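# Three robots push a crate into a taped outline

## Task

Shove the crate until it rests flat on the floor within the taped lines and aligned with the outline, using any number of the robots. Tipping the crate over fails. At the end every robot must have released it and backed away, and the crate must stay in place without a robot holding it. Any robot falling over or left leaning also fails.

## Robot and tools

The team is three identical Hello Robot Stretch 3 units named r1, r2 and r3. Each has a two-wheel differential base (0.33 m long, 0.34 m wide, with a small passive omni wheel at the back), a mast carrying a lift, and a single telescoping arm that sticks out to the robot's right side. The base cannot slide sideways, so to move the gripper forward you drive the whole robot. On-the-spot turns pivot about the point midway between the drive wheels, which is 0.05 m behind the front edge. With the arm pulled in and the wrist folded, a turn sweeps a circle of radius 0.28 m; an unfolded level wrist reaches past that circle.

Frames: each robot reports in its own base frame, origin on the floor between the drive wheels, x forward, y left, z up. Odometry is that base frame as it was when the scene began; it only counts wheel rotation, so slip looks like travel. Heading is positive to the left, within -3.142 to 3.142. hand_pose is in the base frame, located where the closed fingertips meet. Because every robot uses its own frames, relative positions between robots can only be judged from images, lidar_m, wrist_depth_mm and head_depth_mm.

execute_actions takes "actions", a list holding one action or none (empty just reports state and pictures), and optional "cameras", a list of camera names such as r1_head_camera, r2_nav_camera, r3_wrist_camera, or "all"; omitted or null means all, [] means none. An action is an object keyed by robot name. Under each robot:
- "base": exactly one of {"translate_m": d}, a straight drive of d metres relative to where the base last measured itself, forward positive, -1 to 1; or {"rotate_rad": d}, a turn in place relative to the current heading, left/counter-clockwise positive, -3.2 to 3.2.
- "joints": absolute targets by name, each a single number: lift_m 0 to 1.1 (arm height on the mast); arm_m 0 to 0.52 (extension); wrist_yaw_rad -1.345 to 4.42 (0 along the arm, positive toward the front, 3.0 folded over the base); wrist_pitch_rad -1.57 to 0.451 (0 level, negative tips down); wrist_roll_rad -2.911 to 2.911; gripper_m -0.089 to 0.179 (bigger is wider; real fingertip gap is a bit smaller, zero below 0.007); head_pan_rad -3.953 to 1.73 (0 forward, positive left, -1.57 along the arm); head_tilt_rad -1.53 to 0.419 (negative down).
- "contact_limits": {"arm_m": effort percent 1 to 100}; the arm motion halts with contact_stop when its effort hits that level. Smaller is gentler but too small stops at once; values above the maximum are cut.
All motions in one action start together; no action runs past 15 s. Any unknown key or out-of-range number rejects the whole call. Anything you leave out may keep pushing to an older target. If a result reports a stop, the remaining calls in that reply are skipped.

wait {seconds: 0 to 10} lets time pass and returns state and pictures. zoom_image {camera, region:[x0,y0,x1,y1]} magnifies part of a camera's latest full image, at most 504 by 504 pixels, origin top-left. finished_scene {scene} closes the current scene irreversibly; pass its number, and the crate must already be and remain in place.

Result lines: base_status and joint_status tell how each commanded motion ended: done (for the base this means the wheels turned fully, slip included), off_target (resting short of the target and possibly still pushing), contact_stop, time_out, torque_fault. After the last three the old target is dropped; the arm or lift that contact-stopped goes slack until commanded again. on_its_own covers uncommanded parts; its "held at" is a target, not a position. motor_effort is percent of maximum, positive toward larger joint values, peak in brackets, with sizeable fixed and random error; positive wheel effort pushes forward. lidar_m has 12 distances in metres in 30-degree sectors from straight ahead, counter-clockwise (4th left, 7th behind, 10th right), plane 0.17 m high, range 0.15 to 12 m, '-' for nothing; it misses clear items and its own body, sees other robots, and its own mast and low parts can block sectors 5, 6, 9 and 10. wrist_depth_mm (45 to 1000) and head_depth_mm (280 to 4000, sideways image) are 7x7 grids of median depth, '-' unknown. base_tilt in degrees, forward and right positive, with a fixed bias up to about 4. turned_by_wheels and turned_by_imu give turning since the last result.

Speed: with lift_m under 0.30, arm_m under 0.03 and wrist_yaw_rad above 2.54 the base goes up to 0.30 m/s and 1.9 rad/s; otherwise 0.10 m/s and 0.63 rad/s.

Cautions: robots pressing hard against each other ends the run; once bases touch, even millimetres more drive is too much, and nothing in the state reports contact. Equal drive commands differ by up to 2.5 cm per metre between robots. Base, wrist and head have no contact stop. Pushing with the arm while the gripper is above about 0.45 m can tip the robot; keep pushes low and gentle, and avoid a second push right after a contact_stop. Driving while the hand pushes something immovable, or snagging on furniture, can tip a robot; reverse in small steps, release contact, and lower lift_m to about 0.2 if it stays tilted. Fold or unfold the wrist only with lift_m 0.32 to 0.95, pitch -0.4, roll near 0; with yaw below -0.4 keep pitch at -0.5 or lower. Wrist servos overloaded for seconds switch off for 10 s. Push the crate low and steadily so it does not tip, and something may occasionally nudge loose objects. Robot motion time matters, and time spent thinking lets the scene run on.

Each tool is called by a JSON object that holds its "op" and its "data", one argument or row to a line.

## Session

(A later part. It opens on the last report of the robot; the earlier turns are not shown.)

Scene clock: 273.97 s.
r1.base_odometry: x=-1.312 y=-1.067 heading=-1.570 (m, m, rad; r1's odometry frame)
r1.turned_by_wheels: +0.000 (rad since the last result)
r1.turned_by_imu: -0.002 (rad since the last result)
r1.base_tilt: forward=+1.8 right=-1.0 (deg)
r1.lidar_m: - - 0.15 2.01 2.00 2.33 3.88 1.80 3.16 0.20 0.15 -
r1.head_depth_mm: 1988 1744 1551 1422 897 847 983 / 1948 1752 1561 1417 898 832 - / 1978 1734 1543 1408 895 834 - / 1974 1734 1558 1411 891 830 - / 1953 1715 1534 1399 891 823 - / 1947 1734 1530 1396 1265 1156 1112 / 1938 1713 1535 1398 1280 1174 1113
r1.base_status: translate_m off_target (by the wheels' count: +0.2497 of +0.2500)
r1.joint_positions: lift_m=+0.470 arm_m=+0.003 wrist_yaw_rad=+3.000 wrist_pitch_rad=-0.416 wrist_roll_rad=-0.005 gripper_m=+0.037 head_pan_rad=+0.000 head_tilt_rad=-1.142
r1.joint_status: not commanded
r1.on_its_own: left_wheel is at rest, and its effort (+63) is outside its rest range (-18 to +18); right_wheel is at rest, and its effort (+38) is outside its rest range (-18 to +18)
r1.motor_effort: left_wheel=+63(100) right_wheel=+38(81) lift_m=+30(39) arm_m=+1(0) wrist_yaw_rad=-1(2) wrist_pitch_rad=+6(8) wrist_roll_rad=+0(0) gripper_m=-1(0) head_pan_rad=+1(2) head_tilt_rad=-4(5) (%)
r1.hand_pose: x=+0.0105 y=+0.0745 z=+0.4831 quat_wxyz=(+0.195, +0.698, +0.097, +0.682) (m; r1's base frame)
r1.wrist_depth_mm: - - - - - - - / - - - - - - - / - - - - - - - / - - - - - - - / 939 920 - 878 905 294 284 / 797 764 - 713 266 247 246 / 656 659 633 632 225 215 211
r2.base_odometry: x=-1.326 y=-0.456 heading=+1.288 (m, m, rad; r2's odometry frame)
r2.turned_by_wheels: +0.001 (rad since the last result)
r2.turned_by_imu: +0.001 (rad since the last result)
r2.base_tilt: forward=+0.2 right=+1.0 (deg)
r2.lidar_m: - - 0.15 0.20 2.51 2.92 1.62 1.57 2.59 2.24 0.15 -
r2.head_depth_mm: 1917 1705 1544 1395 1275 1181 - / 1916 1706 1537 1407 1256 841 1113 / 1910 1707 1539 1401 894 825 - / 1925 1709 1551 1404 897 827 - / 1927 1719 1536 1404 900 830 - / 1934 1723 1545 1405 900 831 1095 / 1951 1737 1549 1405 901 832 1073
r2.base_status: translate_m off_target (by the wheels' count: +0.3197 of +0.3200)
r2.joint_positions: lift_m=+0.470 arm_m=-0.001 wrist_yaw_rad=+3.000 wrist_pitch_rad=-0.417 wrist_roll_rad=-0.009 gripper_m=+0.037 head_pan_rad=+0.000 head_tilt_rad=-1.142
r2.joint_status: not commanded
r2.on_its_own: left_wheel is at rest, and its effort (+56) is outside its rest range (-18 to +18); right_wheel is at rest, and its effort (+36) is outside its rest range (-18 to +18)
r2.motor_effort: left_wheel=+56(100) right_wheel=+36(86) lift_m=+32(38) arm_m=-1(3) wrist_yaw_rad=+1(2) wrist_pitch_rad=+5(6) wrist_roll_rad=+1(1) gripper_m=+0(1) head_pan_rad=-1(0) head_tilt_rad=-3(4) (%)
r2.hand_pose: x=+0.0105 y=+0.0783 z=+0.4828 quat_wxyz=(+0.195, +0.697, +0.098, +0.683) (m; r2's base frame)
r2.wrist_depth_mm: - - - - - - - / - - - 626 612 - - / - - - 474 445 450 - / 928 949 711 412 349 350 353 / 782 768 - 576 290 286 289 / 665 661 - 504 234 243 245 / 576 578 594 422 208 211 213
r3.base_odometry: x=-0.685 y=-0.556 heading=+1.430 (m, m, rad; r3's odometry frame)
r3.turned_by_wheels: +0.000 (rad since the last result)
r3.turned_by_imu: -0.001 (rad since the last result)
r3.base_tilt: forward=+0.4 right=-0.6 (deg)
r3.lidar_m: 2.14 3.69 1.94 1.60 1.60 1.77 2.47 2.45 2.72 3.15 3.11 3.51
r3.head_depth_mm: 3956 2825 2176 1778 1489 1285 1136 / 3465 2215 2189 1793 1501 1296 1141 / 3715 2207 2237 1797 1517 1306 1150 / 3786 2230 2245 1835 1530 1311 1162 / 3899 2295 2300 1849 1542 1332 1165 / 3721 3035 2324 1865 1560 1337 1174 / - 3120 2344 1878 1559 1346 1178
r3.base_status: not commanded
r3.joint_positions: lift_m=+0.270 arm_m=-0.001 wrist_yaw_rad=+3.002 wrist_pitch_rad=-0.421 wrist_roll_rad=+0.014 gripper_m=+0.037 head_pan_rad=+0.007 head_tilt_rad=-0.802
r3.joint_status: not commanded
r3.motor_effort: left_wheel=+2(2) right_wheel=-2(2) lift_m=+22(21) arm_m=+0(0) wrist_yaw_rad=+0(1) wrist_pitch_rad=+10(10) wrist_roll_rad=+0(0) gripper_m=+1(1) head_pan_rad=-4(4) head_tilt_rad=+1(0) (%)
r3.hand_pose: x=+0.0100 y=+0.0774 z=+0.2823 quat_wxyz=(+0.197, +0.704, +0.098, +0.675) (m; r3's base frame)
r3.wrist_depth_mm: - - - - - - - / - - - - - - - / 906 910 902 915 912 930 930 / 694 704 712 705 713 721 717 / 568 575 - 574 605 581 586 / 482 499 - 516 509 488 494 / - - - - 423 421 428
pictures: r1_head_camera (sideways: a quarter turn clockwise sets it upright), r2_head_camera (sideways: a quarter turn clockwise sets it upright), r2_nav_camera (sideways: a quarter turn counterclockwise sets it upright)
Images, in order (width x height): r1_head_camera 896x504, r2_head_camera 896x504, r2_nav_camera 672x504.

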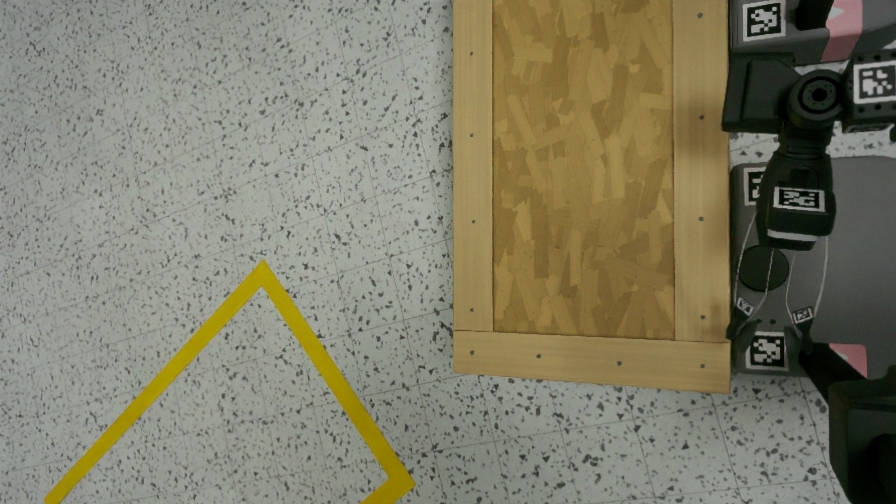

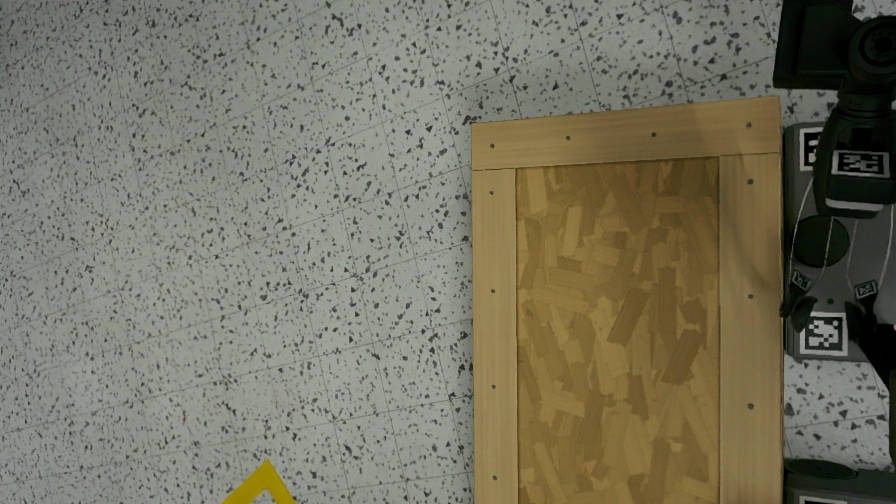

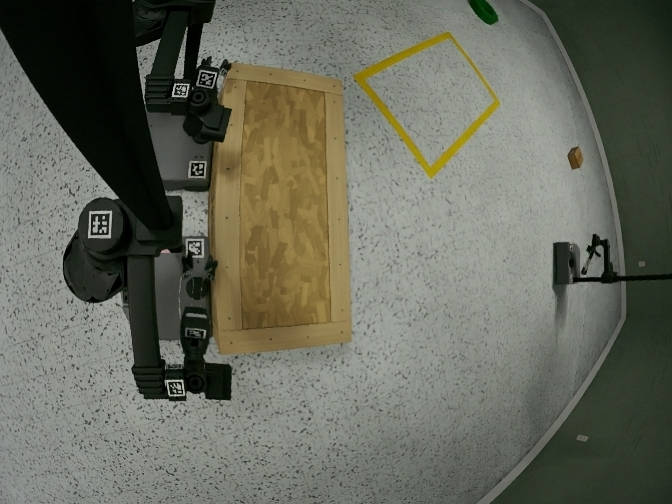

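{"op": "execute_actions", "data": {
  "actions": [
    {"r1":{"base":{"translate_m":-0.15}},"r2":{"base":{"translate_m":-0.14}},"r3":{"base":{"rotate_rad":-0.262}}}
  ],
  "cameras": []
}}

{"op": "execute_actions", "data": {
  "actions": [
    {"r1":{"base":{"translate_m":-0.25}},"r2":{"base":{"rotate_rad":0.9}},"r3":{"base":{"translate_m":0.6}}}
  ],
  "cameras": []
}}

{"op": "execute_actions", "data": {
  "actions": [
    {"r1":{"base":{"translate_m":-0.2},"joints":{"lift_m":0.27}},"r2":{"base":{"translate_m":-0.17}},"r3":{"base":{"translate_m":0.65}}}
  ],
  "cameras": ["r3_head_camera"]
}}

{"op": "execute_actions", "data": {
  "actions": [
    {"r2":{"base":{"rotate_rad":-0.9}},"r3":{"base":{"translate_m":0.55},"joints":{"head_pan_rad":0.36,"head_tilt_rad":-1.0}}}
  ],
  "cameras": ["r3_head_camera","r2_head_camera"]
}}

Scene clock: 330.50 s.
r1.base_odometry: x=-1.312 y=-0.917 heading=-1.570 (m, m, rad; r1's odometry frame)
r1.turned_by_wheels: +0.000 (rad since the last result)
r1.turned_by_imu: +0.000 (rad since the last result)
r1.base_tilt: forward=+1.9 right=-1.0 (deg)
r1.lidar_m: 0.20 0.21 2.27 1.97 1.97 2.28 3.75 1.68 3.21 0.37 0.28 0.21
r1.head_depth_mm: 1961 1745 1564 978 908 1195 974 / 1973 1737 1553 980 904 1205 - / 1974 1723 1559 975 903 1196 - / 1952 1715 1538 975 903 1194 - / 1941 1722 1551 971 901 1191 - / 1930 1721 1525 1389 1265 1182 1111 / 1935 1713 1545 1391 1272 1174 1121
r1.base_status: done
r1.joint_positions: lift_m=+0.470 arm_m=+0.003 wrist_yaw_rad=+3.000 wrist_pitch_rad=-0.416 wrist_roll_rad=-0.005 gripper_m=+0.037 head_pan_rad=+0.000 head_tilt_rad=-1.142
r1.joint_status: not commanded
r1.motor_effort: left_wheel=+0(53) right_wheel=+0(32) lift_m=+30(31) arm_m=+0(0) wrist_yaw_rad=-1(1) wrist_pitch_rad=+7(7) wrist_roll_rad=+0(0) gripper_m=+0(0) head_pan_rad=+0(1) head_tilt_rad=-4(4) (%)
r1.hand_pose: x=+0.0105 y=+0.0745 z=+0.4831 quat_wxyz=(+0.195, +0.698, +0.097, +0.682) (m; r1's base frame)
r1.wrist_depth_mm: - - - - - - - / - - - - - - - / - - - - - - - / - - - - - - 983 / 957 906 - 873 875 836 284 / 769 775 - 731 679 337 249 / 651 647 632 631 618 326 236
r2.base_odometry: x=-1.366 y=-0.590 heading=+1.288 (m, m, rad; r2's odometry frame)
r2.turned_by_wheels: +0.000 (rad since the last result)
r2.turned_by_imu: -0.002 (rad since the last result)
r2.base_tilt: forward=+0.2 right=+0.9 (deg)
r2.lidar_m: 0.19 0.20 0.27 0.49 2.48 2.86 1.57 1.44 2.64 2.28 2.28 0.20
r2.head_depth_mm: 1907 1699 1525 1402 1281 1181 - / 1911 1718 1535 1383 1255 1176 1125 / 1925 1719 1549 975 894 1142 - / 1940 1702 1540 979 899 1154 - / 1923 1727 1550 976 898 1155 - / 1932 1712 1544 979 902 1152 1107 / 1948 1722 1550 977 904 1154 1077
r2.base_status: done
r2.joint_positions: lift_m=+0.470 arm_m=-0.001 wrist_yaw_rad=+3.000 wrist_pitch_rad=-0.417 wrist_roll_rad=-0.009 gripper_m=+0.037 head_pan_rad=+0.000 head_tilt_rad=-1.142
r2.joint_status: not commanded
r2.motor_effort: left_wheel=+1(44) right_wheel=+0(34) lift_m=+32(32) arm_m=-1(1) wrist_yaw_rad=+1(1) wrist_pitch_rad=+5(5) wrist_roll_rad=+1(1) gripper_m=-1(1) head_pan_rad=+0(0) head_tilt_rad=-3(3) (%)
r2.hand_pose: x=+0.0105 y=+0.0783 z=+0.4828 quat_wxyz=(+0.195, +0.697, +0.098, +0.683) (m; r2's base frame)
r2.wrist_depth_mm: - - - - - - - / - - - - 611 617 - / - - - - 471 450 457 / 938 926 706 871 444 348 353 / 775 769 - 767 428 297 291 / 675 658 - 651 491 284 242 / 576 588 584 584 509 277 216
r3.base_odometry: x=-0.685 y=-0.556 heading=+1.168 (m, m, rad; r3's odometry frame)
r3.turned_by_wheels: -0.262 (rad since the last result)
r3.turned_by_imu: -0.258 (rad since the last result)
r3.base_tilt: forward=+0.4 right=-0.5 (deg)
r3.lidar_m: 2.15 2.14 2.46 1.69 1.59 1.62 2.12 2.45 2.51 3.23 3.13 3.17
r3.head_depth_mm: 3541 2805 2163 1784 1503 1284 1135 / 3836 2848 2215 1788 1499 1293 1146 / - 2913 2226 1791 1520 1310 1153 / - 2378 2247 1826 1531 1314 1157 / 3666 2249 2279 1852 1541 1328 1166 / - 2222 2237 1852 1554 1337 1167 / - 2157 2221 1880 1570 1344 1186
r3.base_status: done
r3.joint_positions: lift_m=+0.270 arm_m=-0.001 wrist_yaw_rad=+3.002 wrist_pitch_rad=-0.421 wrist_roll_rad=+0.014 gripper_m=+0.037 head_pan_rad=+0.007 head_tilt_rad=-0.802
r3.joint_status: not commanded
r3.motor_effort: left_wheel=+2(10) right_wheel=-3(11) lift_m=+21(21) arm_m=+0(0) wrist_yaw_rad=-1(2) wrist_pitch_rad=+10(10) wrist_roll_rad=+0(0) gripper_m=+0(0) head_pan_rad=-3(5) head_tilt_rad=+2(1) (%)
r3.hand_pose: x=+0.0100 y=+0.0774 z=+0.2823 quat_wxyz=(+0.197, +0.704, +0.098, +0.675) (m; r3's base frame)
r3.wrist_depth_mm: - - - - - - - / - - - - - - - / 896 915 905 926 919 923 921 / 706 710 714 709 717 718 716 / 573 572 - 574 604 582 586 / 483 496 - 513 510 492 493 / - - - - 423 425 428
pictures: none
No camera images: the call's "cameras" was empty. Leave "cameras" out to get every camera's image.

Scene clock: 334.13 s.
r1.base_odometry: x=-1.312 y=-0.667 heading=-1.570 (m, m, rad; r1's odometry frame)
r1.turned_by_wheels: +0.000 (rad since the last result)
r1.turned_by_imu: +0.000 (rad since the last result)
r1.base_tilt: forward=+1.9 right=-1.0 (deg)
r1.lidar_m: 0.45 0.46 2.19 1.90 1.90 2.21 3.52 1.48 1.53 0.48 0.50 0.46
r1.head_depth_mm: 1987 1756 1086 1024 1287 1165 1105 / 1976 1746 1086 1022 1289 1200 - / 1950 1740 1078 1018 1284 1195 - / 1950 1737 1078 1012 1274 1200 - / 1936 1736 1073 1012 1275 1193 - / 1938 1708 1533 1379 1279 1182 1117 / 1933 1716 1537 1395 1278 1177 1111
r1.base_status: done
r1.joint_positions: lift_m=+0.470 arm_m=+0.003 wrist_yaw_rad=+3.000 wrist_pitch_rad=-0.416 wrist_roll_rad=-0.005 gripper_m=+0.037 head_pan_rad=+0.000 head_tilt_rad=-1.142
r1.joint_status: not commanded
r1.motor_effort: left_wheel=+0(6) right_wheel=+1(4) lift_m=+30(31) arm_m=+1(0) wrist_yaw_rad=+1(1) wrist_pitch_rad=+7(7) wrist_roll_rad=+0(0) gripper_m=+0(0) head_pan_rad=+0(0) head_tilt_rad=-4(4) (%)
r1.hand_pose: x=+0.0105 y=+0.0745 z=+0.4831 quat_wxyz=(+0.195, +0.698, +0.097, +0.682) (m; r1's base frame)
r1.wrist_depth_mm: - - - - - - - / - - - - - - - / - - - - - - - / - - - - - - 996 / 964 918 - 874 879 849 805 / 794 772 - 717 694 714 673 / 655 666 627 619 620 611 604
r2.base_odometry: x=-1.366 y=-0.590 heading=+2.188 (m, m, rad; r2's odometry frame)
r2.turned_by_wheels: +0.900 (rad since the last result)
r2.turned_by_imu: +0.892 (rad since the last result)
r2.base_tilt: forward=+0.2 right=+0.9 (deg)
r2.lidar_m: 0.24 0.48 0.55 2.67 3.70 1.44 2.93 2.31 2.27 0.21 0.19 0.19
r2.head_depth_mm: 1907 1701 1537 968 894 824 - / 1923 1707 1542 976 896 842 1112 / 1922 1707 1069 975 897 1148 - / 1927 1705 1080 978 1012 1191 - / 1922 1712 1075 1003 1272 1187 - / 1934 1717 1559 1361 1292 1197 1107 / 1941 1728 1565 1405 1300 1181 1104
r2.base_status: done
r2.joint_positions: lift_m=+0.470 arm_m=-0.001 wrist_yaw_rad=+3.000 wrist_pitch_rad=-0.417 wrist_roll_rad=-0.009 gripper_m=+0.037 head_pan_rad=+0.000 head_tilt_rad=-1.142
r2.joint_status: not commanded
r2.motor_effort: left_wheel=-1(6) right_wheel=+3(7) lift_m=+33(33) arm_m=-1(1) wrist_yaw_rad=+1(1) wrist_pitch_rad=+5(5) wrist_roll_rad=+1(1) gripper_m=+0(1) head_pan_rad=-1(1) head_tilt_rad=-3(3) (%)
r2.hand_pose: x=+0.0105 y=+0.0783 z=+0.4828 quat_wxyz=(+0.195, +0.697, +0.098, +0.683) (m; r2's base frame)
r2.wrist_depth_mm: - - - - 703 - - / - - - - - - - / - - - - - - - / 936 938 956 732 790 - - / 785 772 - 739 800 800 789 / 660 675 - 679 653 686 550 / 582 583 589 574 594 603 450
r3.base_odometry: x=-0.450 y=-0.004 heading=+1.168 (m, m, rad; r3's odometry frame)
r3.turned_by_wheels: +0.000 (rad since the last result)
r3.turned_by_imu: -0.002 (rad since the last result)
r3.base_tilt: forward=+0.4 right=-0.6 (deg)
r3.lidar_m: 1.59 1.58 2.97 2.05 1.93 1.97 2.55 2.95 2.99 3.00 2.80 2.87
r3.head_depth_mm: 3235 2815 2181 1766 1496 1292 1132 / 3530 2838 2201 1770 1502 1301 1152 / 3895 2887 2229 1802 1516 1303 1151 / - 2933 1983 1822 1530 1316 1160 / - 2539 1816 1842 1547 1329 1167 / 3964 3060 1790 1863 1558 1332 1175 / - 3091 1754 1830 1580 1344 1181
r3.base_status: done
r3.joint_positions: lift_m=+0.270 arm_m=-0.001 wrist_yaw_rad=+3.002 wrist_pitch_rad=-0.421 wrist_roll_rad=+0.014 gripper_m=+0.037 head_pan_rad=+0.007 head_tilt_rad=-0.802
r3.joint_status: not commanded
r3.motor_effort: left_wheel=+2(11) right_wheel=-3(8) lift_m=+21(21) arm_m=+0(0) wrist_yaw_rad=-1(1) wrist_pitch_rad=+10(10) wrist_roll_rad=+0(0) gripper_m=+0(1) head_pan_rad=-4(5) head_tilt_rad=+1(1) (%)
r3.hand_pose: x=+0.0100 y=+0.0774 z=+0.2823 quat_wxyz=(+0.197, +0.704, +0.098, +0.675) (m; r3's base frame)
r3.wrist_depth_mm: - - - - - - - / - - - - - - - / 893 891 904 904 917 922 938 / 695 691 709 708 707 720 727 / 573 577 - 580 600 586 576 / 484 501 - 514 507 492 489 / - - - - 423 425 424
pictures: none
No camera images: the call's "cameras" was empty. Leave "cameras" out to get every camera's image.

Scene clock: 338.00 s.
r1.base_odometry: x=-1.312 y=-0.467 heading=-1.570 (m, m, rad; r1's odometry frame)
r1.turned_by_wheels: +0.000 (rad since the last result)
r1.turned_by_imu: +0.000 (rad since the last result)
r1.base_tilt: forward=+1.8 right=-1.0 (deg)
r1.lidar_m: 0.64 3.67 2.14 1.85 1.85 2.15 3.32 1.35 1.34 2.89 0.63 0.67
r1.head_depth_mm: 1969 1212 1104 1376 1294 1189 1106 / 1954 1207 1104 1371 1297 1196 1104 / 1918 1208 1106 1371 1288 1203 - / 1908 1193 1104 1359 1280 1196 - / 1961 1195 1100 1367 1280 1193 - / 1955 1717 1540 1398 1277 1177 - / 1924 1720 1537 1390 1278 1178 1101
r1.base_status: done
r1.joint_positions: lift_m=+0.270 arm_m=+0.003 wrist_yaw_rad=+3.000 wrist_pitch_rad=-0.416 wrist_roll_rad=-0.005 gripper_m=+0.037 head_pan_rad=+0.000 head_tilt_rad=-1.142
r1.joint_status: all done
r1.motor_effort: left_wheel=+0(12) right_wheel=+0(8) lift_m=+21(23) arm_m=+1(0) wrist_yaw_rad=+0(1) wrist_pitch_rad=+7(7) wrist_roll_rad=+0(0) gripper_m=+0(0) head_pan_rad=+1(0) head_tilt_rad=-3(3) (%)
r1.hand_pose: x=+0.0105 y=+0.0745 z=+0.2834 quat_wxyz=(+0.195, +0.698, +0.097, +0.682) (m; r1's base frame)
r1.wrist_depth_mm: - - - - - - - / - - - - - - - / - - - 948 926 884 856 / 811 775 755 740 689 680 656 / 625 591 - 575 584 552 550 / 522 498 - - 474 471 461 / 452 - - - 410 404 395
r2.base_odometry: x=-1.267 y=-0.729 heading=+2.187 (m, m, rad; r2's odometry frame)
r2.turned_by_wheels: +0.000 (rad since the last result)
r2.turned_by_imu: -0.002 (rad since the last result)
r2.base_tilt: forward=+0.3 right=+0.9 (deg)
r2.lidar_m: 0.37 0.74 0.71 2.78 3.55 1.29 2.81 2.19 2.18 2.34 0.30 0.30
r2.head_depth_mm: 1927 1707 1504 977 893 1157 - / 1936 1709 1071 983 915 1149 1122 / 1935 1720 1076 982 1111 1187 - / 1940 1195 1079 1021 1280 1182 - / 1942 1723 1093 1352 1296 1186 - / 1943 1723 1354 1414 1291 1196 1116 / 1928 1736 1545 1419 1294 1191 1109
r2.base_status: done
r2.joint_positions: lift_m=+0.470 arm_m=-0.001 wrist_yaw_rad=+3.000 wrist_pitch_rad=-0.417 wrist_roll_rad=-0.009 gripper_m=+0.037 head_pan_rad=+0.000 head_tilt_rad=-1.142
r2.joint_status: not commanded
r2.motor_effort: left_wheel=-1(8) right_wheel=+3(3) lift_m=+32(33) arm_m=-1(1) wrist_yaw_rad=+1(1) wrist_pitch_rad=+5(5) wrist_roll_rad=+1(1) gripper_m=+0(0) head_pan_rad=+0(0) head_tilt_rad=-3(3) (%)
r2.hand_pose: x=+0.0105 y=+0.0783 z=+0.4828 quat_wxyz=(+0.195, +0.697, +0.098, +0.683) (m; r2's base frame)
r2.wrist_depth_mm: - - - 715 - - - / - - - - - - - / - - - 918 - - - / 941 942 956 846 923 - - / 789 775 - 769 817 792 806 / 661 655 - 660 657 676 673 / 574 580 591 588 589 586 596
r3.base_odometry: x=-0.195 y=+0.594 heading=+1.168 (m, m, rad; r3's odometry frame)
r3.turned_by_wheels: +0.000 (rad since the last result)
r3.turned_by_imu: -0.002 (rad since the last result)
r3.base_tilt: forward=+0.4 right=-0.5 (deg)
r3.lidar_m: 0.97 0.97 1.07 2.43 2.30 2.34 3.04 3.46 3.54 2.60 2.43 2.50
r3.head_depth_mm: 2812 2809 2160 1767 1492 1288 1137 / 3171 2878 2197 1779 1503 1295 1140 / 3506 2902 2219 1796 1515 1308 1146 / 3834 2951 2247 1733 1517 1316 1162 / - 3019 2243 1348 1474 1324 1165 / - 2686 2168 1321 1447 1340 1177 / - 2930 2268 1314 1395 1355 1185
r3.base_status: done
r3.joint_positions: lift_m=+0.270 arm_m=-0.001 wrist_yaw_rad=+3.002 wrist_pitch_rad=-0.421 wrist_roll_rad=+0.014 gripper_m=+0.037 head_pan_rad=+0.007 head_tilt_rad=-0.802
r3.joint_status: not commanded
r3.motor_effort: left_wheel=+2(13) right_wheel=-3(7) lift_m=+21(22) arm_m=+0(0) wrist_yaw_rad=-1(0) wrist_pitch_rad=+10(10) wrist_roll_rad=+0(0) gripper_m=+1(0) head_pan_rad=-5(4) head_tilt_rad=+1(0) (%)
r3.hand_pose: x=+0.0100 y=+0.0774 z=+0.2823 quat_wxyz=(+0.197, +0.704, +0.098, +0.675) (m; r3's base frame)
r3.wrist_depth_mm: - - - - - - 798 / - - - - - - 818 / 890 919 912 913 932 920 820 / 698 706 699 707 705 702 717 / 577 569 - 580 602 587 590 / 482 504 - 511 505 491 488 / - - - - 426 423 428
pictures: r3_head_camera (sideways: a quarter turn clockwise sets it upright)
Images, in order (width x height): r3_head_camera 896x504.

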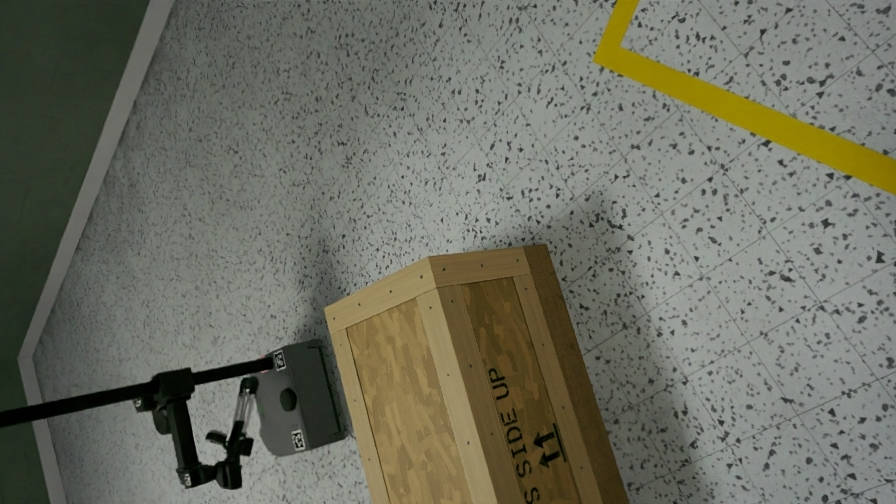

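Scene clock: 341.47 s.
r1.base_odometry: x=-1.312 y=-0.467 heading=-1.570 (m, m, rad; r1's odometry frame)
r1.turned_by_wheels: +0.000 (rad since the last result)
r1.turned_by_imu: +0.000 (rad since the last result)
r1.base_tilt: forward=+1.9 right=-0.9 (deg)
r1.lidar_m: 0.64 3.67 2.14 1.85 1.85 2.15 3.32 1.35 1.34 2.90 0.57 0.67
r1.head_depth_mm: 1977 1208 1107 1365 1262 1193 1103 / 1978 1202 1110 1369 1294 1197 1098 / 1947 1206 1112 1374 1282 1200 - / 1688 1200 1106 1376 1280 1191 - / 1648 1199 1099 1365 1285 1194 - / 1906 1721 1542 1406 1282 1178 - / 1923 1702 1538 1387 1276 1177 1099
r1.base_status: not commanded
r1.joint_positions: lift_m=+0.270 arm_m=+0.003 wrist_yaw_rad=+3.000 wrist_pitch_rad=-0.416 wrist_roll_rad=-0.005 gripper_m=+0.037 head_pan_rad=+0.000 head_tilt_rad=-1.142
r1.joint_status: not commanded
r1.motor_effort: left_wheel=+0(1) right_wheel=+0(0) lift_m=+20(20) arm_m=+1(0) wrist_yaw_rad=-1(0) wrist_pitch_rad=+6(7) wrist_roll_rad=+0(0) gripper_m=+0(0) head_pan_rad=+1(1) head_tilt_rad=-4(4) (%)
r1.hand_pose: x=+0.0105 y=+0.0745 z=+0.2834 quat_wxyz=(+0.195, +0.698, +0.097, +0.682) (m; r1's base frame)
r1.wrist_depth_mm: - - - - - - - / - - - - - - - / - - - 958 910 902 855 / 801 778 733 725 699 684 652 / 633 606 - 583 592 551 541 / 517 516 - - 468 461 468 / 449 - - - 407 403 390
r2.base_odometry: x=-1.267 y=-0.729 heading=+1.288 (m, m, rad; r2's odometry frame)
r2.turned_by_wheels: -0.900 (rad since the last result)
r2.turned_by_imu: -0.893 (rad since the last result)
r2.base_tilt: forward=+0.2 right=+0.9 (deg)
r2.lidar_m: 0.30 0.31 0.42 2.58 2.58 2.98 1.30 1.29 2.52 2.17 2.18 2.52
r2.head_depth_mm: 1907 1678 1528 1397 1284 1179 - / 1906 1704 1538 1404 1284 1185 1125 / 1937 1718 1535 1408 1285 1182 - / 1937 1713 1541 973 926 1192 - / 1924 1713 1544 982 933 1184 - / 1938 1700 1545 983 937 1196 1103 / 1955 1702 1549 990 933 1199 1105
r2.base_status: done
r2.joint_positions: lift_m=+0.470 arm_m=-0.001 wrist_yaw_rad=+3.000 wrist_pitch_rad=-0.417 wrist_roll_rad=-0.009 gripper_m=+0.037 head_pan_rad=+0.000 head_tilt_rad=-1.142
r2.joint_status: not commanded
r2.motor_effort: left_wheel=+2(8) right_wheel=-2(6) lift_m=+33(33) arm_m=-1(1) wrist_yaw_rad=+0(1) wrist_pitch_rad=+5(5) wrist_roll_rad=+1(1) gripper_m=+0(1) head_pan_rad=+0(1) head_tilt_rad=-3(3) (%)
r2.hand_pose: x=+0.0105 y=+0.0783 z=+0.4828 quat_wxyz=(+0.195, +0.697, +0.098, +0.683) (m; r2's base frame)
r2.wrist_depth_mm: 622 - - - - - - / 472 - - - 688 632 680 / 819 795 - - 666 455 451 / 686 706 959 968 686 416 352 / 624 687 - 808 626 424 309 / 660 667 - 680 636 435 306 / 571 581 585 583 599 422 313
r3.base_odometry: x=+0.020 y=+1.100 heading=+1.169 (m, m, rad; r3's odometry frame)
r3.turned_by_wheels: +0.000 (rad since the last result)
r3.turned_by_imu: -0.002 (rad since the last result)
r3.base_tilt: forward=+0.4 right=-0.6 (deg)
r3.lidar_m: 0.45 0.45 0.50 0.81 2.61 2.65 3.44 3.91 3.33 2.27 2.15 2.19
r3.head_depth_mm: 2445 2028 1743 1500 1341 1205 1099 / 2470 2058 1757 1524 1347 1214 1102 / 2373 2007 1769 1111 1073 1224 1106 / 2327 1792 1773 1079 1017 1229 1121 / 2578 1972 1796 1093 1014 1241 1115 / 2620 2158 1815 1099 1019 1243 1130 / 2643 2166 1612 1113 1029 1252 1139
r3.base_status: done
r3.joint_positions: lift_m=+0.270 arm_m=-0.001 wrist_yaw_rad=+3.002 wrist_pitch_rad=-0.421 wrist_roll_rad=+0.014 gripper_m=+0.037 head_pan_rad=+0.353 head_tilt_rad=-0.988
r3.joint_status: all done
r3.motor_effort: left_wheel=+3(14) right_wheel=-3(6) lift_m=+21(22) arm_m=+0(0) wrist_yaw_rad=+0(1) wrist_pitch_rad=+10(10) wrist_roll_rad=+0(0) gripper_m=+0(0) head_pan_rad=+5(35) head_tilt_rad=-5(19) (%)
r3.hand_pose: x=+0.0100 y=+0.0774 z=+0.2823 quat_wxyz=(+0.197, +0.704, +0.098, +0.675) (m; r3's base frame)
r3.wrist_depth_mm: - - - - 637 477 384 / - - - - 667 502 395 / 887 911 924 912 709 520 409 / 700 698 705 717 679 542 423 / 572 575 - 578 598 544 437 / 485 500 - 513 509 493 452 / - - - - 421 425 426
pictures: r2_head_camera (sideways: a quarter turn clockwise sets it upright), r3_head_camera (sideways: a quarter turn clockwise sets it upright)
Images, in order (width x height): r2_head_camera 896x504, r3_head_camera 896x504.

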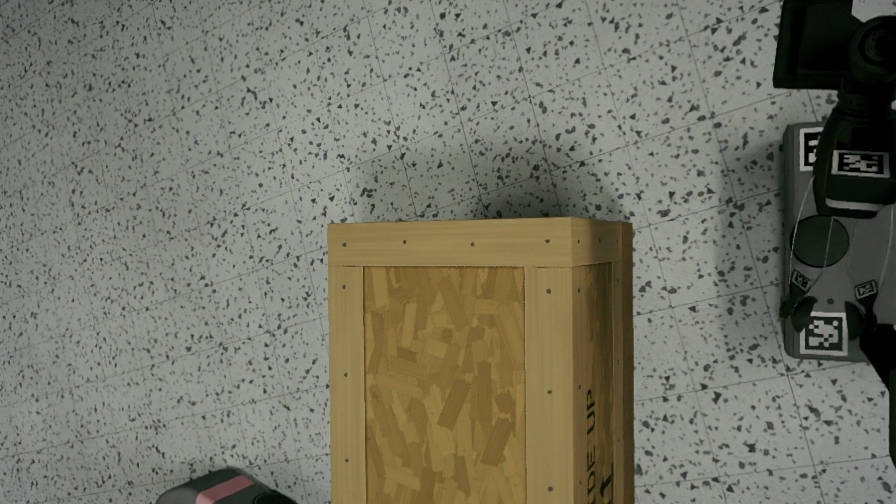

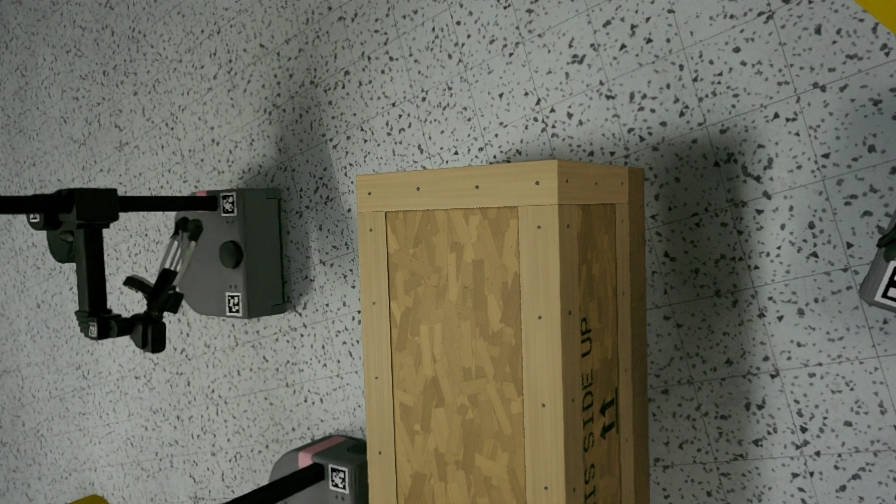

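{"op": "execute_actions", "data": {
  "actions": [
    {"r2":{"base":{"translate_m":0.12}},"r3":{"base":{"rotate_rad":0.365},"joints":{"head_pan_rad":0,"head_tilt_rad":-1.15}}}
  ],
  "cameras": []
}}

{"op": "execute_actions", "data": {
  "actions": [
    {"r2":{"base":{"translate_m":0.12}},"r3":{"base":{"translate_m":0.36},"joints":{"lift_m":0.47}}}
  ],
  "cameras": ["r3_head_camera","r2_head_camera"]
}}

Scene clock: 348.90 s.
r1.base_odometry: x=-1.312 y=-0.467 heading=-1.570 (m, m, rad; r1's odometry frame)
r1.turned_by_wheels: +0.000 (rad since the last result)
r1.turned_by_imu: +0.000 (rad since the last result)
r1.base_tilt: forward=+1.8 right=-1.0 (deg)
r1.lidar_m: 0.65 3.67 2.14 1.85 1.85 2.15 3.33 1.35 1.34 2.89 0.63 0.67
r1.head_depth_mm: 1965 1209 1119 1367 1265 1190 1103 / 1970 1206 1110 1374 1301 1197 1109 / 1966 1202 1104 1373 1293 1198 - / 1723 1195 1101 1359 1281 1197 - / 1648 1195 1099 1370 1280 1201 - / 1889 1723 1548 1402 1275 1177 - / 1933 1702 1543 1390 1280 1178 1103
r1.base_status: not commanded
r1.joint_positions: lift_m=+0.270 arm_m=+0.003 wrist_yaw_rad=+3.000 wrist_pitch_rad=-0.416 wrist_roll_rad=-0.005 gripper_m=+0.037 head_pan_rad=+0.000 head_tilt_rad=-1.142
r1.joint_status: not commanded
r1.motor_effort: left_wheel=+1(0) right_wheel=+1(0) lift_m=+21(20) arm_m=+0(0) wrist_yaw_rad=+0(1) wrist_pitch_rad=+7(6) wrist_roll_rad=+0(0) gripper_m=+0(1) head_pan_rad=+0(1) head_tilt_rad=-3(4) (%)
r1.hand_pose: x=+0.0105 y=+0.0745 z=+0.2834 quat_wxyz=(+0.195, +0.698, +0.097, +0.682) (m; r1's base frame)
r1.wrist_depth_mm: - - - - - - - / - - - - - - - / - - 988 982 942 906 839 / 792 765 755 716 730 693 663 / 628 600 - 579 590 557 547 / 517 518 - - 463 467 457 / 450 - - - 405 401 400
r2.base_odometry: x=-1.234 y=-0.614 heading=+1.288 (m, m, rad; r2's odometry frame)
r2.turned_by_wheels: +0.000 (rad since the last result)
r2.turned_by_imu: +0.000 (rad since the last result)
r2.base_tilt: forward=+0.2 right=+0.9 (deg)
r2.lidar_m: 0.18 0.18 0.25 0.69 0.77 3.00 1.42 1.41 2.48 2.14 2.14 2.48
r2.head_depth_mm: 1930 1709 1529 1393 1277 1183 - / 1897 1698 1536 1400 1281 1186 1124 / 1914 1699 1541 1403 1282 1189 - / 1922 1722 1551 975 896 1146 - / 1940 1731 1544 982 896 1151 - / 1924 1716 1548 982 899 1152 1109 / 1937 1729 1551 984 899 1160 1109
r2.base_status: done
r2.joint_positions: lift_m=+0.470 arm_m=-0.001 wrist_yaw_rad=+3.000 wrist_pitch_rad=-0.417 wrist_roll_rad=-0.009 gripper_m=+0.037 head_pan_rad=+0.000 head_tilt_rad=-1.142
r2.joint_status: not commanded
r2.motor_effort: left_wheel=+2(8) right_wheel=-3(2) lift_m=+33(33) arm_m=-1(1) wrist_yaw_rad=+0(1) wrist_pitch_rad=+5(5) wrist_roll_rad=+1(1) gripper_m=+0(0) head_pan_rad=+0(0) head_tilt_rad=-4(3) (%)
r2.hand_pose: x=+0.0105 y=+0.0783 z=+0.4828 quat_wxyz=(+0.195, +0.697, +0.098, +0.683) (m; r2's base frame)
r2.wrist_depth_mm: - - - - - - - / - - - - 619 630 - / 784 - - - 469 444 451 / 695 827 955 927 413 351 350 / 627 757 - 789 392 295 290 / 662 660 - 673 457 266 242 / 578 582 593 588 471 257 210
r3.base_odometry: x=+0.020 y=+1.100 heading=+1.533 (m, m, rad; r3's odometry frame)
r3.turned_by_wheels: +0.365 (rad since the last result)
r3.turned_by_imu: +0.358 (rad since the last result)
r3.base_tilt: forward=+0.4 right=-0.6 (deg)
r3.lidar_m: 0.45 0.48 0.66 2.60 2.60 3.05 3.90 3.90 2.44 2.15 2.15 2.53
r3.head_depth_mm: 1892 1689 1518 1385 1272 1172 1082 / 1922 1705 1542 1389 1282 1181 - / 1891 1705 1093 1011 1275 1187 - / 1651 1695 1083 1012 1279 1195 - / 1727 1733 1092 1019 1292 1202 1139 / 1978 1775 1101 1026 1298 1210 1122 / 2028 1786 1117 1039 1304 1223 1128
r3.base_status: done
r3.joint_positions: lift_m=+0.270 arm_m=-0.001 wrist_yaw_rad=+3.002 wrist_pitch_rad=-0.421 wrist_roll_rad=+0.014 gripper_m=+0.037 head_pan_rad=+0.007 head_tilt_rad=-1.136
r3.joint_status: all done
r3.motor_effort: left_wheel=-2(10) right_wheel=+3(10) lift_m=+21(21) arm_m=+0(0) wrist_yaw_rad=-2(1) wrist_pitch_rad=+10(10) wrist_roll_rad=+0(0) gripper_m=+1(0) head_pan_rad=-5(37) head_tilt_rad=-6(21) (%)
r3.hand_pose: x=+0.0100 y=+0.0774 z=+0.2823 quat_wxyz=(+0.197, +0.704, +0.098, +0.675) (m; r3's base frame)
r3.wrist_depth_mm: - - - - - 671 482 / - - - - - 689 488 / 900 904 913 908 919 698 496 / 688 698 709 706 712 674 499 / 573 574 - 573 605 578 504 / 484 497 - 516 506 492 478 / - - - - 427 425 424
pictures: none
No camera images: the call's "cameras" was empty. Leave "cameras" out to get every camera's image.

Scene clock: 353.73 s.
r1.base_odometry: x=-1.312 y=-0.467 heading=-1.570 (m, m, rad; r1's odometry frame)
r1.turned_by_wheels: +0.000 (rad since the last result)
r1.turned_by_imu: +0.000 (rad since the last result)
r1.base_tilt: forward=+1.9 right=-1.0 (deg)
r1.lidar_m: 0.65 3.68 2.14 1.85 1.85 2.14 3.32 1.34 1.34 2.89 0.71 0.67
r1.head_depth_mm: 1967 1215 1107 1298 1275 1189 1102 / 1982 1202 1112 1371 1292 1200 1105 / 1946 1202 1105 1378 1293 1198 - / 1928 1199 1104 1374 1281 1196 - / 1866 1193 1098 1365 1275 1186 - / 1830 1712 1539 1400 1272 1173 - / 1918 1718 1542 1388 1277 1176 1103
r1.base_status: not commanded
r1.joint_positions: lift_m=+0.270 arm_m=+0.003 wrist_yaw_rad=+3.000 wrist_pitch_rad=-0.416 wrist_roll_rad=-0.005 gripper_m=+0.037 head_pan_rad=+0.000 head_tilt_rad=-1.142
r1.joint_status: not commanded
r1.motor_effort: left_wheel=+0(1) right_wheel=+0(0) lift_m=+20(20) arm_m=+0(0) wrist_yaw_rad=-1(0) wrist_pitch_rad=+7(7) wrist_roll_rad=+0(0) gripper_m=+0(1) head_pan_rad=+1(1) head_tilt_rad=-3(4) (%)
r1.hand_pose: x=+0.0105 y=+0.0745 z=+0.2834 quat_wxyz=(+0.195, +0.698, +0.097, +0.682) (m; r1's base frame)
r1.wrist_depth_mm: - - - - - - - / - - - - - - - / - - - 984 916 907 869 / 812 785 754 719 702 675 649 / 630 599 - 591 598 556 540 / 519 515 - - 463 468 451 / 446 - - - 413 401 395
r2.base_odometry: x=-1.200 y=-0.498 heading=+1.288 (m, m, rad; r2's odometry frame)
r2.turned_by_wheels: +0.000 (rad since the last result)
r2.turned_by_imu: +0.000 (rad since the last result)
r2.base_tilt: forward=+0.2 right=+0.9 (deg)
r2.lidar_m: - - 0.15 0.23 0.84 3.04 1.53 1.53 2.45 2.12 2.12 2.45
r2.head_depth_mm: 1921 1693 1535 1400 1285 1184 - / 1913 1710 1533 1391 1283 1189 1120 / 1918 1710 1531 1392 1278 1183 - / 1939 1715 1535 1402 897 828 - / 1929 1722 1546 1400 899 831 - / 1943 1700 1546 1408 898 832 1094 / 1943 1730 1551 1408 901 831 1095
r2.base_status: done
r2.joint_positions: lift_m=+0.470 arm_m=-0.001 wrist_yaw_rad=+3.000 wrist_pitch_rad=-0.417 wrist_roll_rad=-0.009 gripper_m=+0.037 head_pan_rad=+0.000 head_tilt_rad=-1.142
r2.joint_status: not commanded
r2.motor_effort: left_wheel=+2(8) right_wheel=-2(1) lift_m=+32(33) arm_m=-1(1) wrist_yaw_rad=+0(1) wrist_pitch_rad=+5(5) wrist_roll_rad=+1(1) gripper_m=+2(0) head_pan_rad=+0(2) head_tilt_rad=-3(4) (%)
r2.hand_pose: x=+0.0105 y=+0.0783 z=+0.4828 quat_wxyz=(+0.195, +0.697, +0.098, +0.683) (m; r2's base frame)
r2.wrist_depth_mm: - - - - - - - / - - - 658 611 730 - / - - - 490 441 446 - / 758 947 946 456 347 351 352 / 734 790 - 643 290 287 288 / 650 668 - 560 236 244 245 / 575 582 588 460 213 210 210
r3.base_odometry: x=+0.034 y=+1.460 heading=+1.533 (m, m, rad; r3's odometry frame)
r3.turned_by_wheels: +0.000 (rad since the last result)
r3.turned_by_imu: -0.002 (rad since the last result)
r3.base_tilt: forward=+0.4 right=-0.6 (deg)
r3.lidar_m: - - 0.15 0.42 2.69 3.15 4.26 4.01 2.34 2.07 2.06 2.42
r3.head_depth_mm: 1892 1690 1525 1381 1265 1174 - / 1906 1709 1533 1397 1278 1179 - / 1235 1489 1535 1364 892 853 - / 1853 1476 1540 979 901 857 - / 1867 1524 1568 995 910 866 1128 / 2008 1769 1583 995 912 872 1132 / 2028 1783 1602 1003 919 878 1132
r3.base_status: done
r3.joint_positions: lift_m=+0.470 arm_m=-0.001 wrist_yaw_rad=+3.002 wrist_pitch_rad=-0.421 wrist_roll_rad=+0.014 gripper_m=+0.037 head_pan_rad=+0.007 head_tilt_rad=-1.137
r3.joint_status: all done
r3.motor_effort: left_wheel=-2(10) right_wheel=+3(12) lift_m=+29(30) arm_m=+0(0) wrist_yaw_rad=-2(1) wrist_pitch_rad=+10(10) wrist_roll_rad=+0(0) gripper_m=+0(1) head_pan_rad=-4(4) head_tilt_rad=-7(6) (%)
r3.hand_pose: x=+0.0100 y=+0.0774 z=+0.4819 quat_wxyz=(+0.197, +0.704, +0.098, +0.675) (m; r3's base frame)
r3.wrist_depth_mm: - - - - - - - / - - - - 708 763 - / - - - - 497 500 497 / - - - 946 384 386 389 / 852 860 - 813 322 314 315 / 723 727 - 694 271 263 265 / 625 629 620 622 338 227 229
pictures: r2_head_camera (sideways: a quarter turn clockwise sets it upright), r3_head_camera (sideways: a quarter turn clockwise sets it upright)
Images, in order (width x height): r2_head_camera 896x504, r3_head_camera 896x504.

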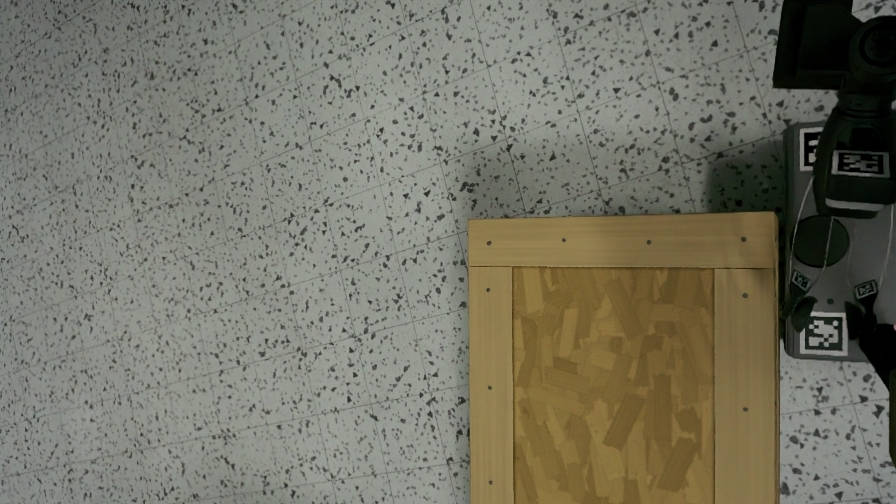

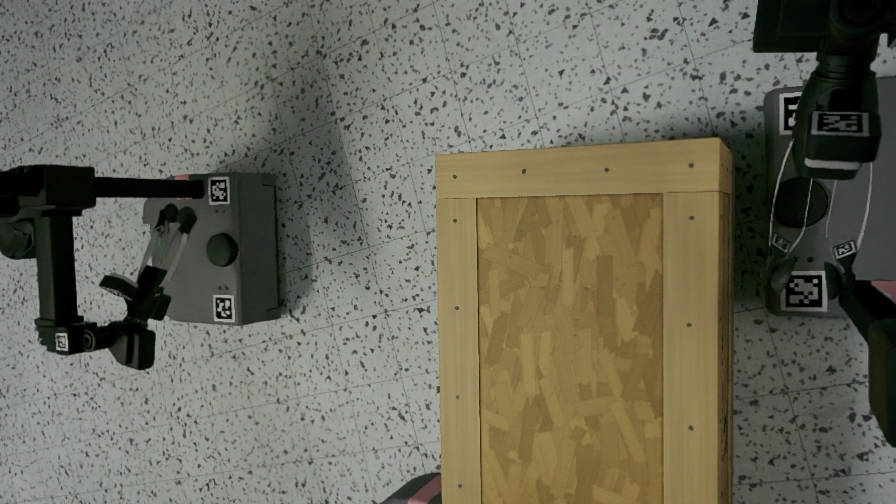

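Gap r3 ≈ 0.05, r2 ≈ 0.01. Try the couple.

{"op": "execute_actions", "data": {
  "actions": [
    {"r2":{"base":{"translate_m":0.13}},"r3":{"base":{"translate_m":0.17}}}
  ],
  "cameras": ["r3_head_camera","r2_head_camera","r1_head_camera"]
}}

Scene clock: 360.30 s.
r1.base_odometry: x=-1.312 y=-0.467 heading=-1.570 (m, m, rad; r1's odometry frame)
r1.turned_by_wheels: +0.000 (rad since the last result)
r1.turned_by_imu: +0.000 (rad since the last result)
r1.base_tilt: forward=+1.9 right=-1.0 (deg)
r1.lidar_m: 0.64 3.66 2.13 1.85 1.85 2.15 3.32 1.35 1.34 2.90 0.72 0.67
r1.head_depth_mm: 1977 1211 1107 1307 1274 1187 1103 / 1954 1203 1101 1379 1293 1206 1100 / 1956 1204 1100 1374 1294 1195 - / 1908 1205 1094 1356 1291 1196 - / 1873 1189 1095 1372 1277 1198 - / 1844 1730 1536 1398 1283 1175 - / 1900 1710 1544 1390 1281 1172 1104
r1.base_status: not commanded
r1.joint_positions: lift_m=+0.270 arm_m=+0.003 wrist_yaw_rad=+3.000 wrist_pitch_rad=-0.416 wrist_roll_rad=-0.005 gripper_m=+0.037 head_pan_rad=+0.000 head_tilt_rad=-1.142
r1.joint_status: not commanded
r1.motor_effort: left_wheel=+0(1) right_wheel=+0(0) lift_m=+21(20) arm_m=+0(0) wrist_yaw_rad=-2(1) wrist_pitch_rad=+7(6) wrist_roll_rad=+0(0) gripper_m=-1(0) head_pan_rad=+1(0) head_tilt_rad=-4(4) (%)
r1.hand_pose: x=+0.0105 y=+0.0745 z=+0.2834 quat_wxyz=(+0.195, +0.698, +0.097, +0.682) (m; r1's base frame)
r1.wrist_depth_mm: - - - - - - - / - - - - - - - / - - - 977 928 869 847 / 783 790 732 731 692 670 656 / 635 608 - 576 592 557 541 / 520 517 - - 474 468 457 / 448 - - - 408 403 395
r2.base_odometry: x=-1.164 y=-0.374 heading=+1.288 (m, m, rad; r2's odometry frame)
r2.turned_by_wheels: +0.000 (rad since the last result)
r2.turned_by_imu: +0.019 (rad since the last result)
r2.base_tilt: forward=+0.3 right=+0.9 (deg)
r2.lidar_m: - - 0.15 0.21 0.85 3.10 1.54 1.55 2.42 2.11 2.11 2.47
r2.head_depth_mm: 1919 1698 1534 1390 1274 1183 - / 1922 1708 1536 1400 1281 1188 1120 / 1922 1710 1541 1411 1281 1185 - / 1935 1705 1550 1400 895 825 - / 1915 1717 1540 1401 902 829 - / 1934 1719 1557 1419 900 833 1093 / 1936 1726 1557 1415 900 832 1092
r2.base_status: translate_m off_target (by the wheels' count: +0.1298 of +0.1300)
r2.joint_positions: lift_m=+0.470 arm_m=-0.001 wrist_yaw_rad=+3.000 wrist_pitch_rad=-0.417 wrist_roll_rad=-0.009 gripper_m=+0.037 head_pan_rad=+0.000 head_tilt_rad=-1.142
r2.joint_status: not commanded
r2.on_its_own: left_wheel is at rest, and its effort (+43) is outside its rest range (-18 to +18); right_wheel is at rest, and its effort (+28) is outside its rest range (-18 to +18)
r2.motor_effort: left_wheel=+43(80) right_wheel=+28(44) lift_m=+32(33) arm_m=-1(1) wrist_yaw_rad=+0(1) wrist_pitch_rad=+5(5) wrist_roll_rad=+1(1) gripper_m=+0(1) head_pan_rad=+1(1) head_tilt_rad=-3(3) (%)
r2.hand_pose: x=+0.0105 y=+0.0782 z=+0.4828 quat_wxyz=(+0.195, +0.697, +0.098, +0.683) (m; r2's base frame)
r2.wrist_depth_mm: - - - - - - - / - - - 647 620 715 - / - - - 492 447 450 - / 761 929 949 425 347 346 353 / 729 781 - 635 290 287 287 / 656 665 - 519 234 244 246 / 573 579 588 432 209 212 211
r3.base_odometry: x=+0.040 y=+1.629 heading=+1.534 (m, m, rad; r3's odometry frame)
r3.turned_by_wheels: +0.000 (rad since the last result)
r3.turned_by_imu: -0.004 (rad since the last result)
r3.base_tilt: forward=+0.4 right=-0.5 (deg)
r3.lidar_m: - - 0.15 0.21 2.70 3.18 4.31 4.01 2.33 2.05 2.06 -
r3.head_depth_mm: 1886 1676 1510 1383 1269 1178 - / 1913 1704 1529 1394 1281 1182 - / 1187 1504 1523 1402 892 822 - / 1265 1468 1511 1421 898 828 - / 1861 1504 1548 1422 908 836 1129 / 1981 1760 1575 1434 913 840 1135 / 2016 1780 1593 1424 921 846 1130
r3.base_status: translate_m off_target (by the wheels' count: +0.1698 of +0.1700)
r3.joint_positions: lift_m=+0.470 arm_m=-0.001 wrist_yaw_rad=+3.000 wrist_pitch_rad=-0.419 wrist_roll_rad=+0.014 gripper_m=+0.037 head_pan_rad=+0.006 head_tilt_rad=-1.139
r3.joint_status: not commanded
r3.on_its_own: left_wheel is at rest, and its effort (+37) is outside its rest range (-18 to +18); right_wheel is at rest, and its effort (+29) is outside its rest range (-18 to +18)
r3.motor_effort: left_wheel=+37(90) right_wheel=+29(59) lift_m=+26(29) arm_m=+0(0) wrist_yaw_rad=-1(1) wrist_pitch_rad=+9(10) wrist_roll_rad=+0(0) gripper_m=+0(1) head_pan_rad=-5(4) head_tilt_rad=-5(6) (%)
r3.hand_pose: x=+0.0104 y=+0.0776 z=+0.4824 quat_wxyz=(+0.197, +0.705, +0.097, +0.675) (m; r3's base frame)
r3.wrist_depth_mm: - - - - - - - / - - - 773 709 784 - / - - - 565 502 504 - / - - - 534 386 388 388 / 852 845 - 588 323 314 315 / 721 714 - 626 269 266 267 / 621 632 617 600 227 229 229
pictures: r1_head_camera (sideways: a quarter turn clockwise sets it upright), r2_head_camera (sideways: a quarter turn clockwise sets it upright), r3_head_camera (sideways: a quarter turn clockwise sets it upright)
Images, in order (width x height): r1_head_camera 896x504, r2_head_camera 896x504, r3_head_camera 896x504.

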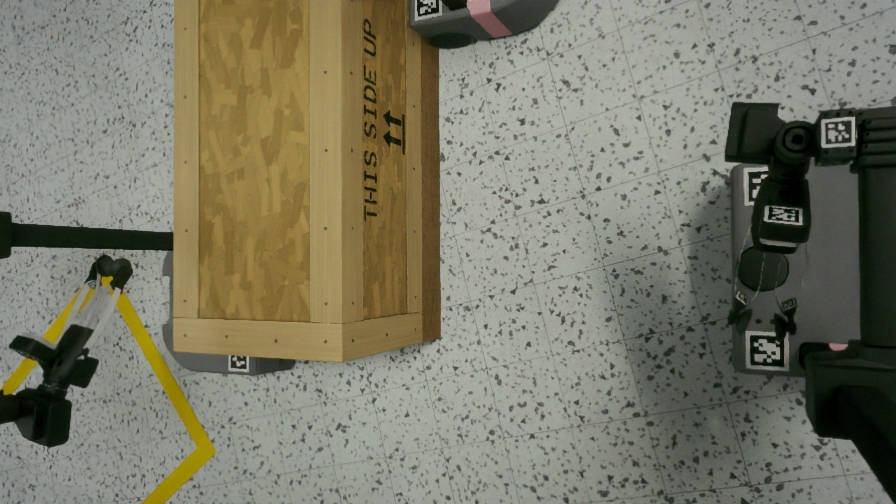

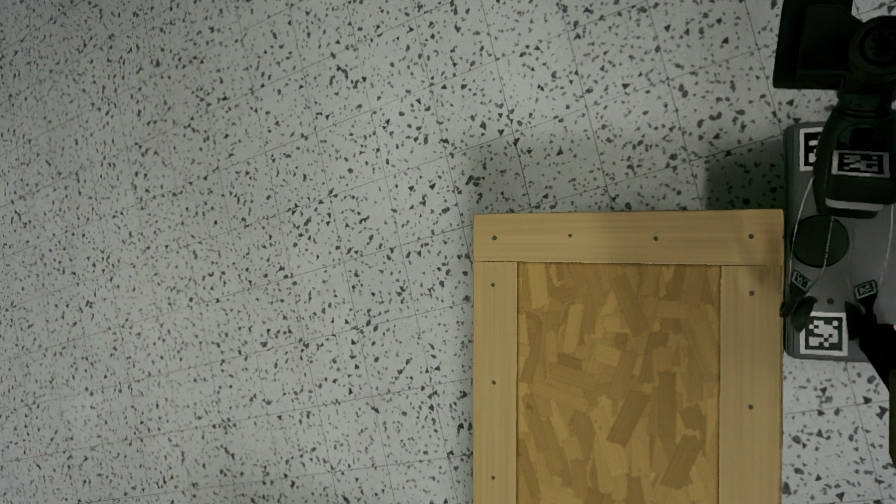

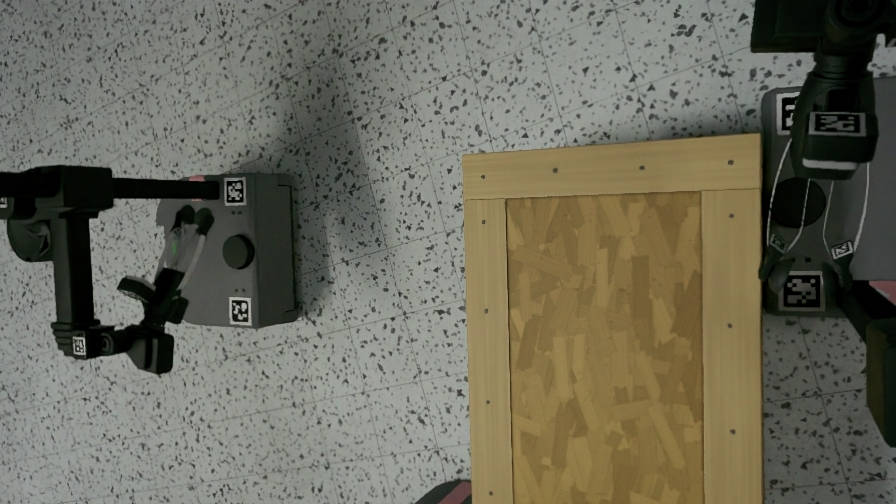

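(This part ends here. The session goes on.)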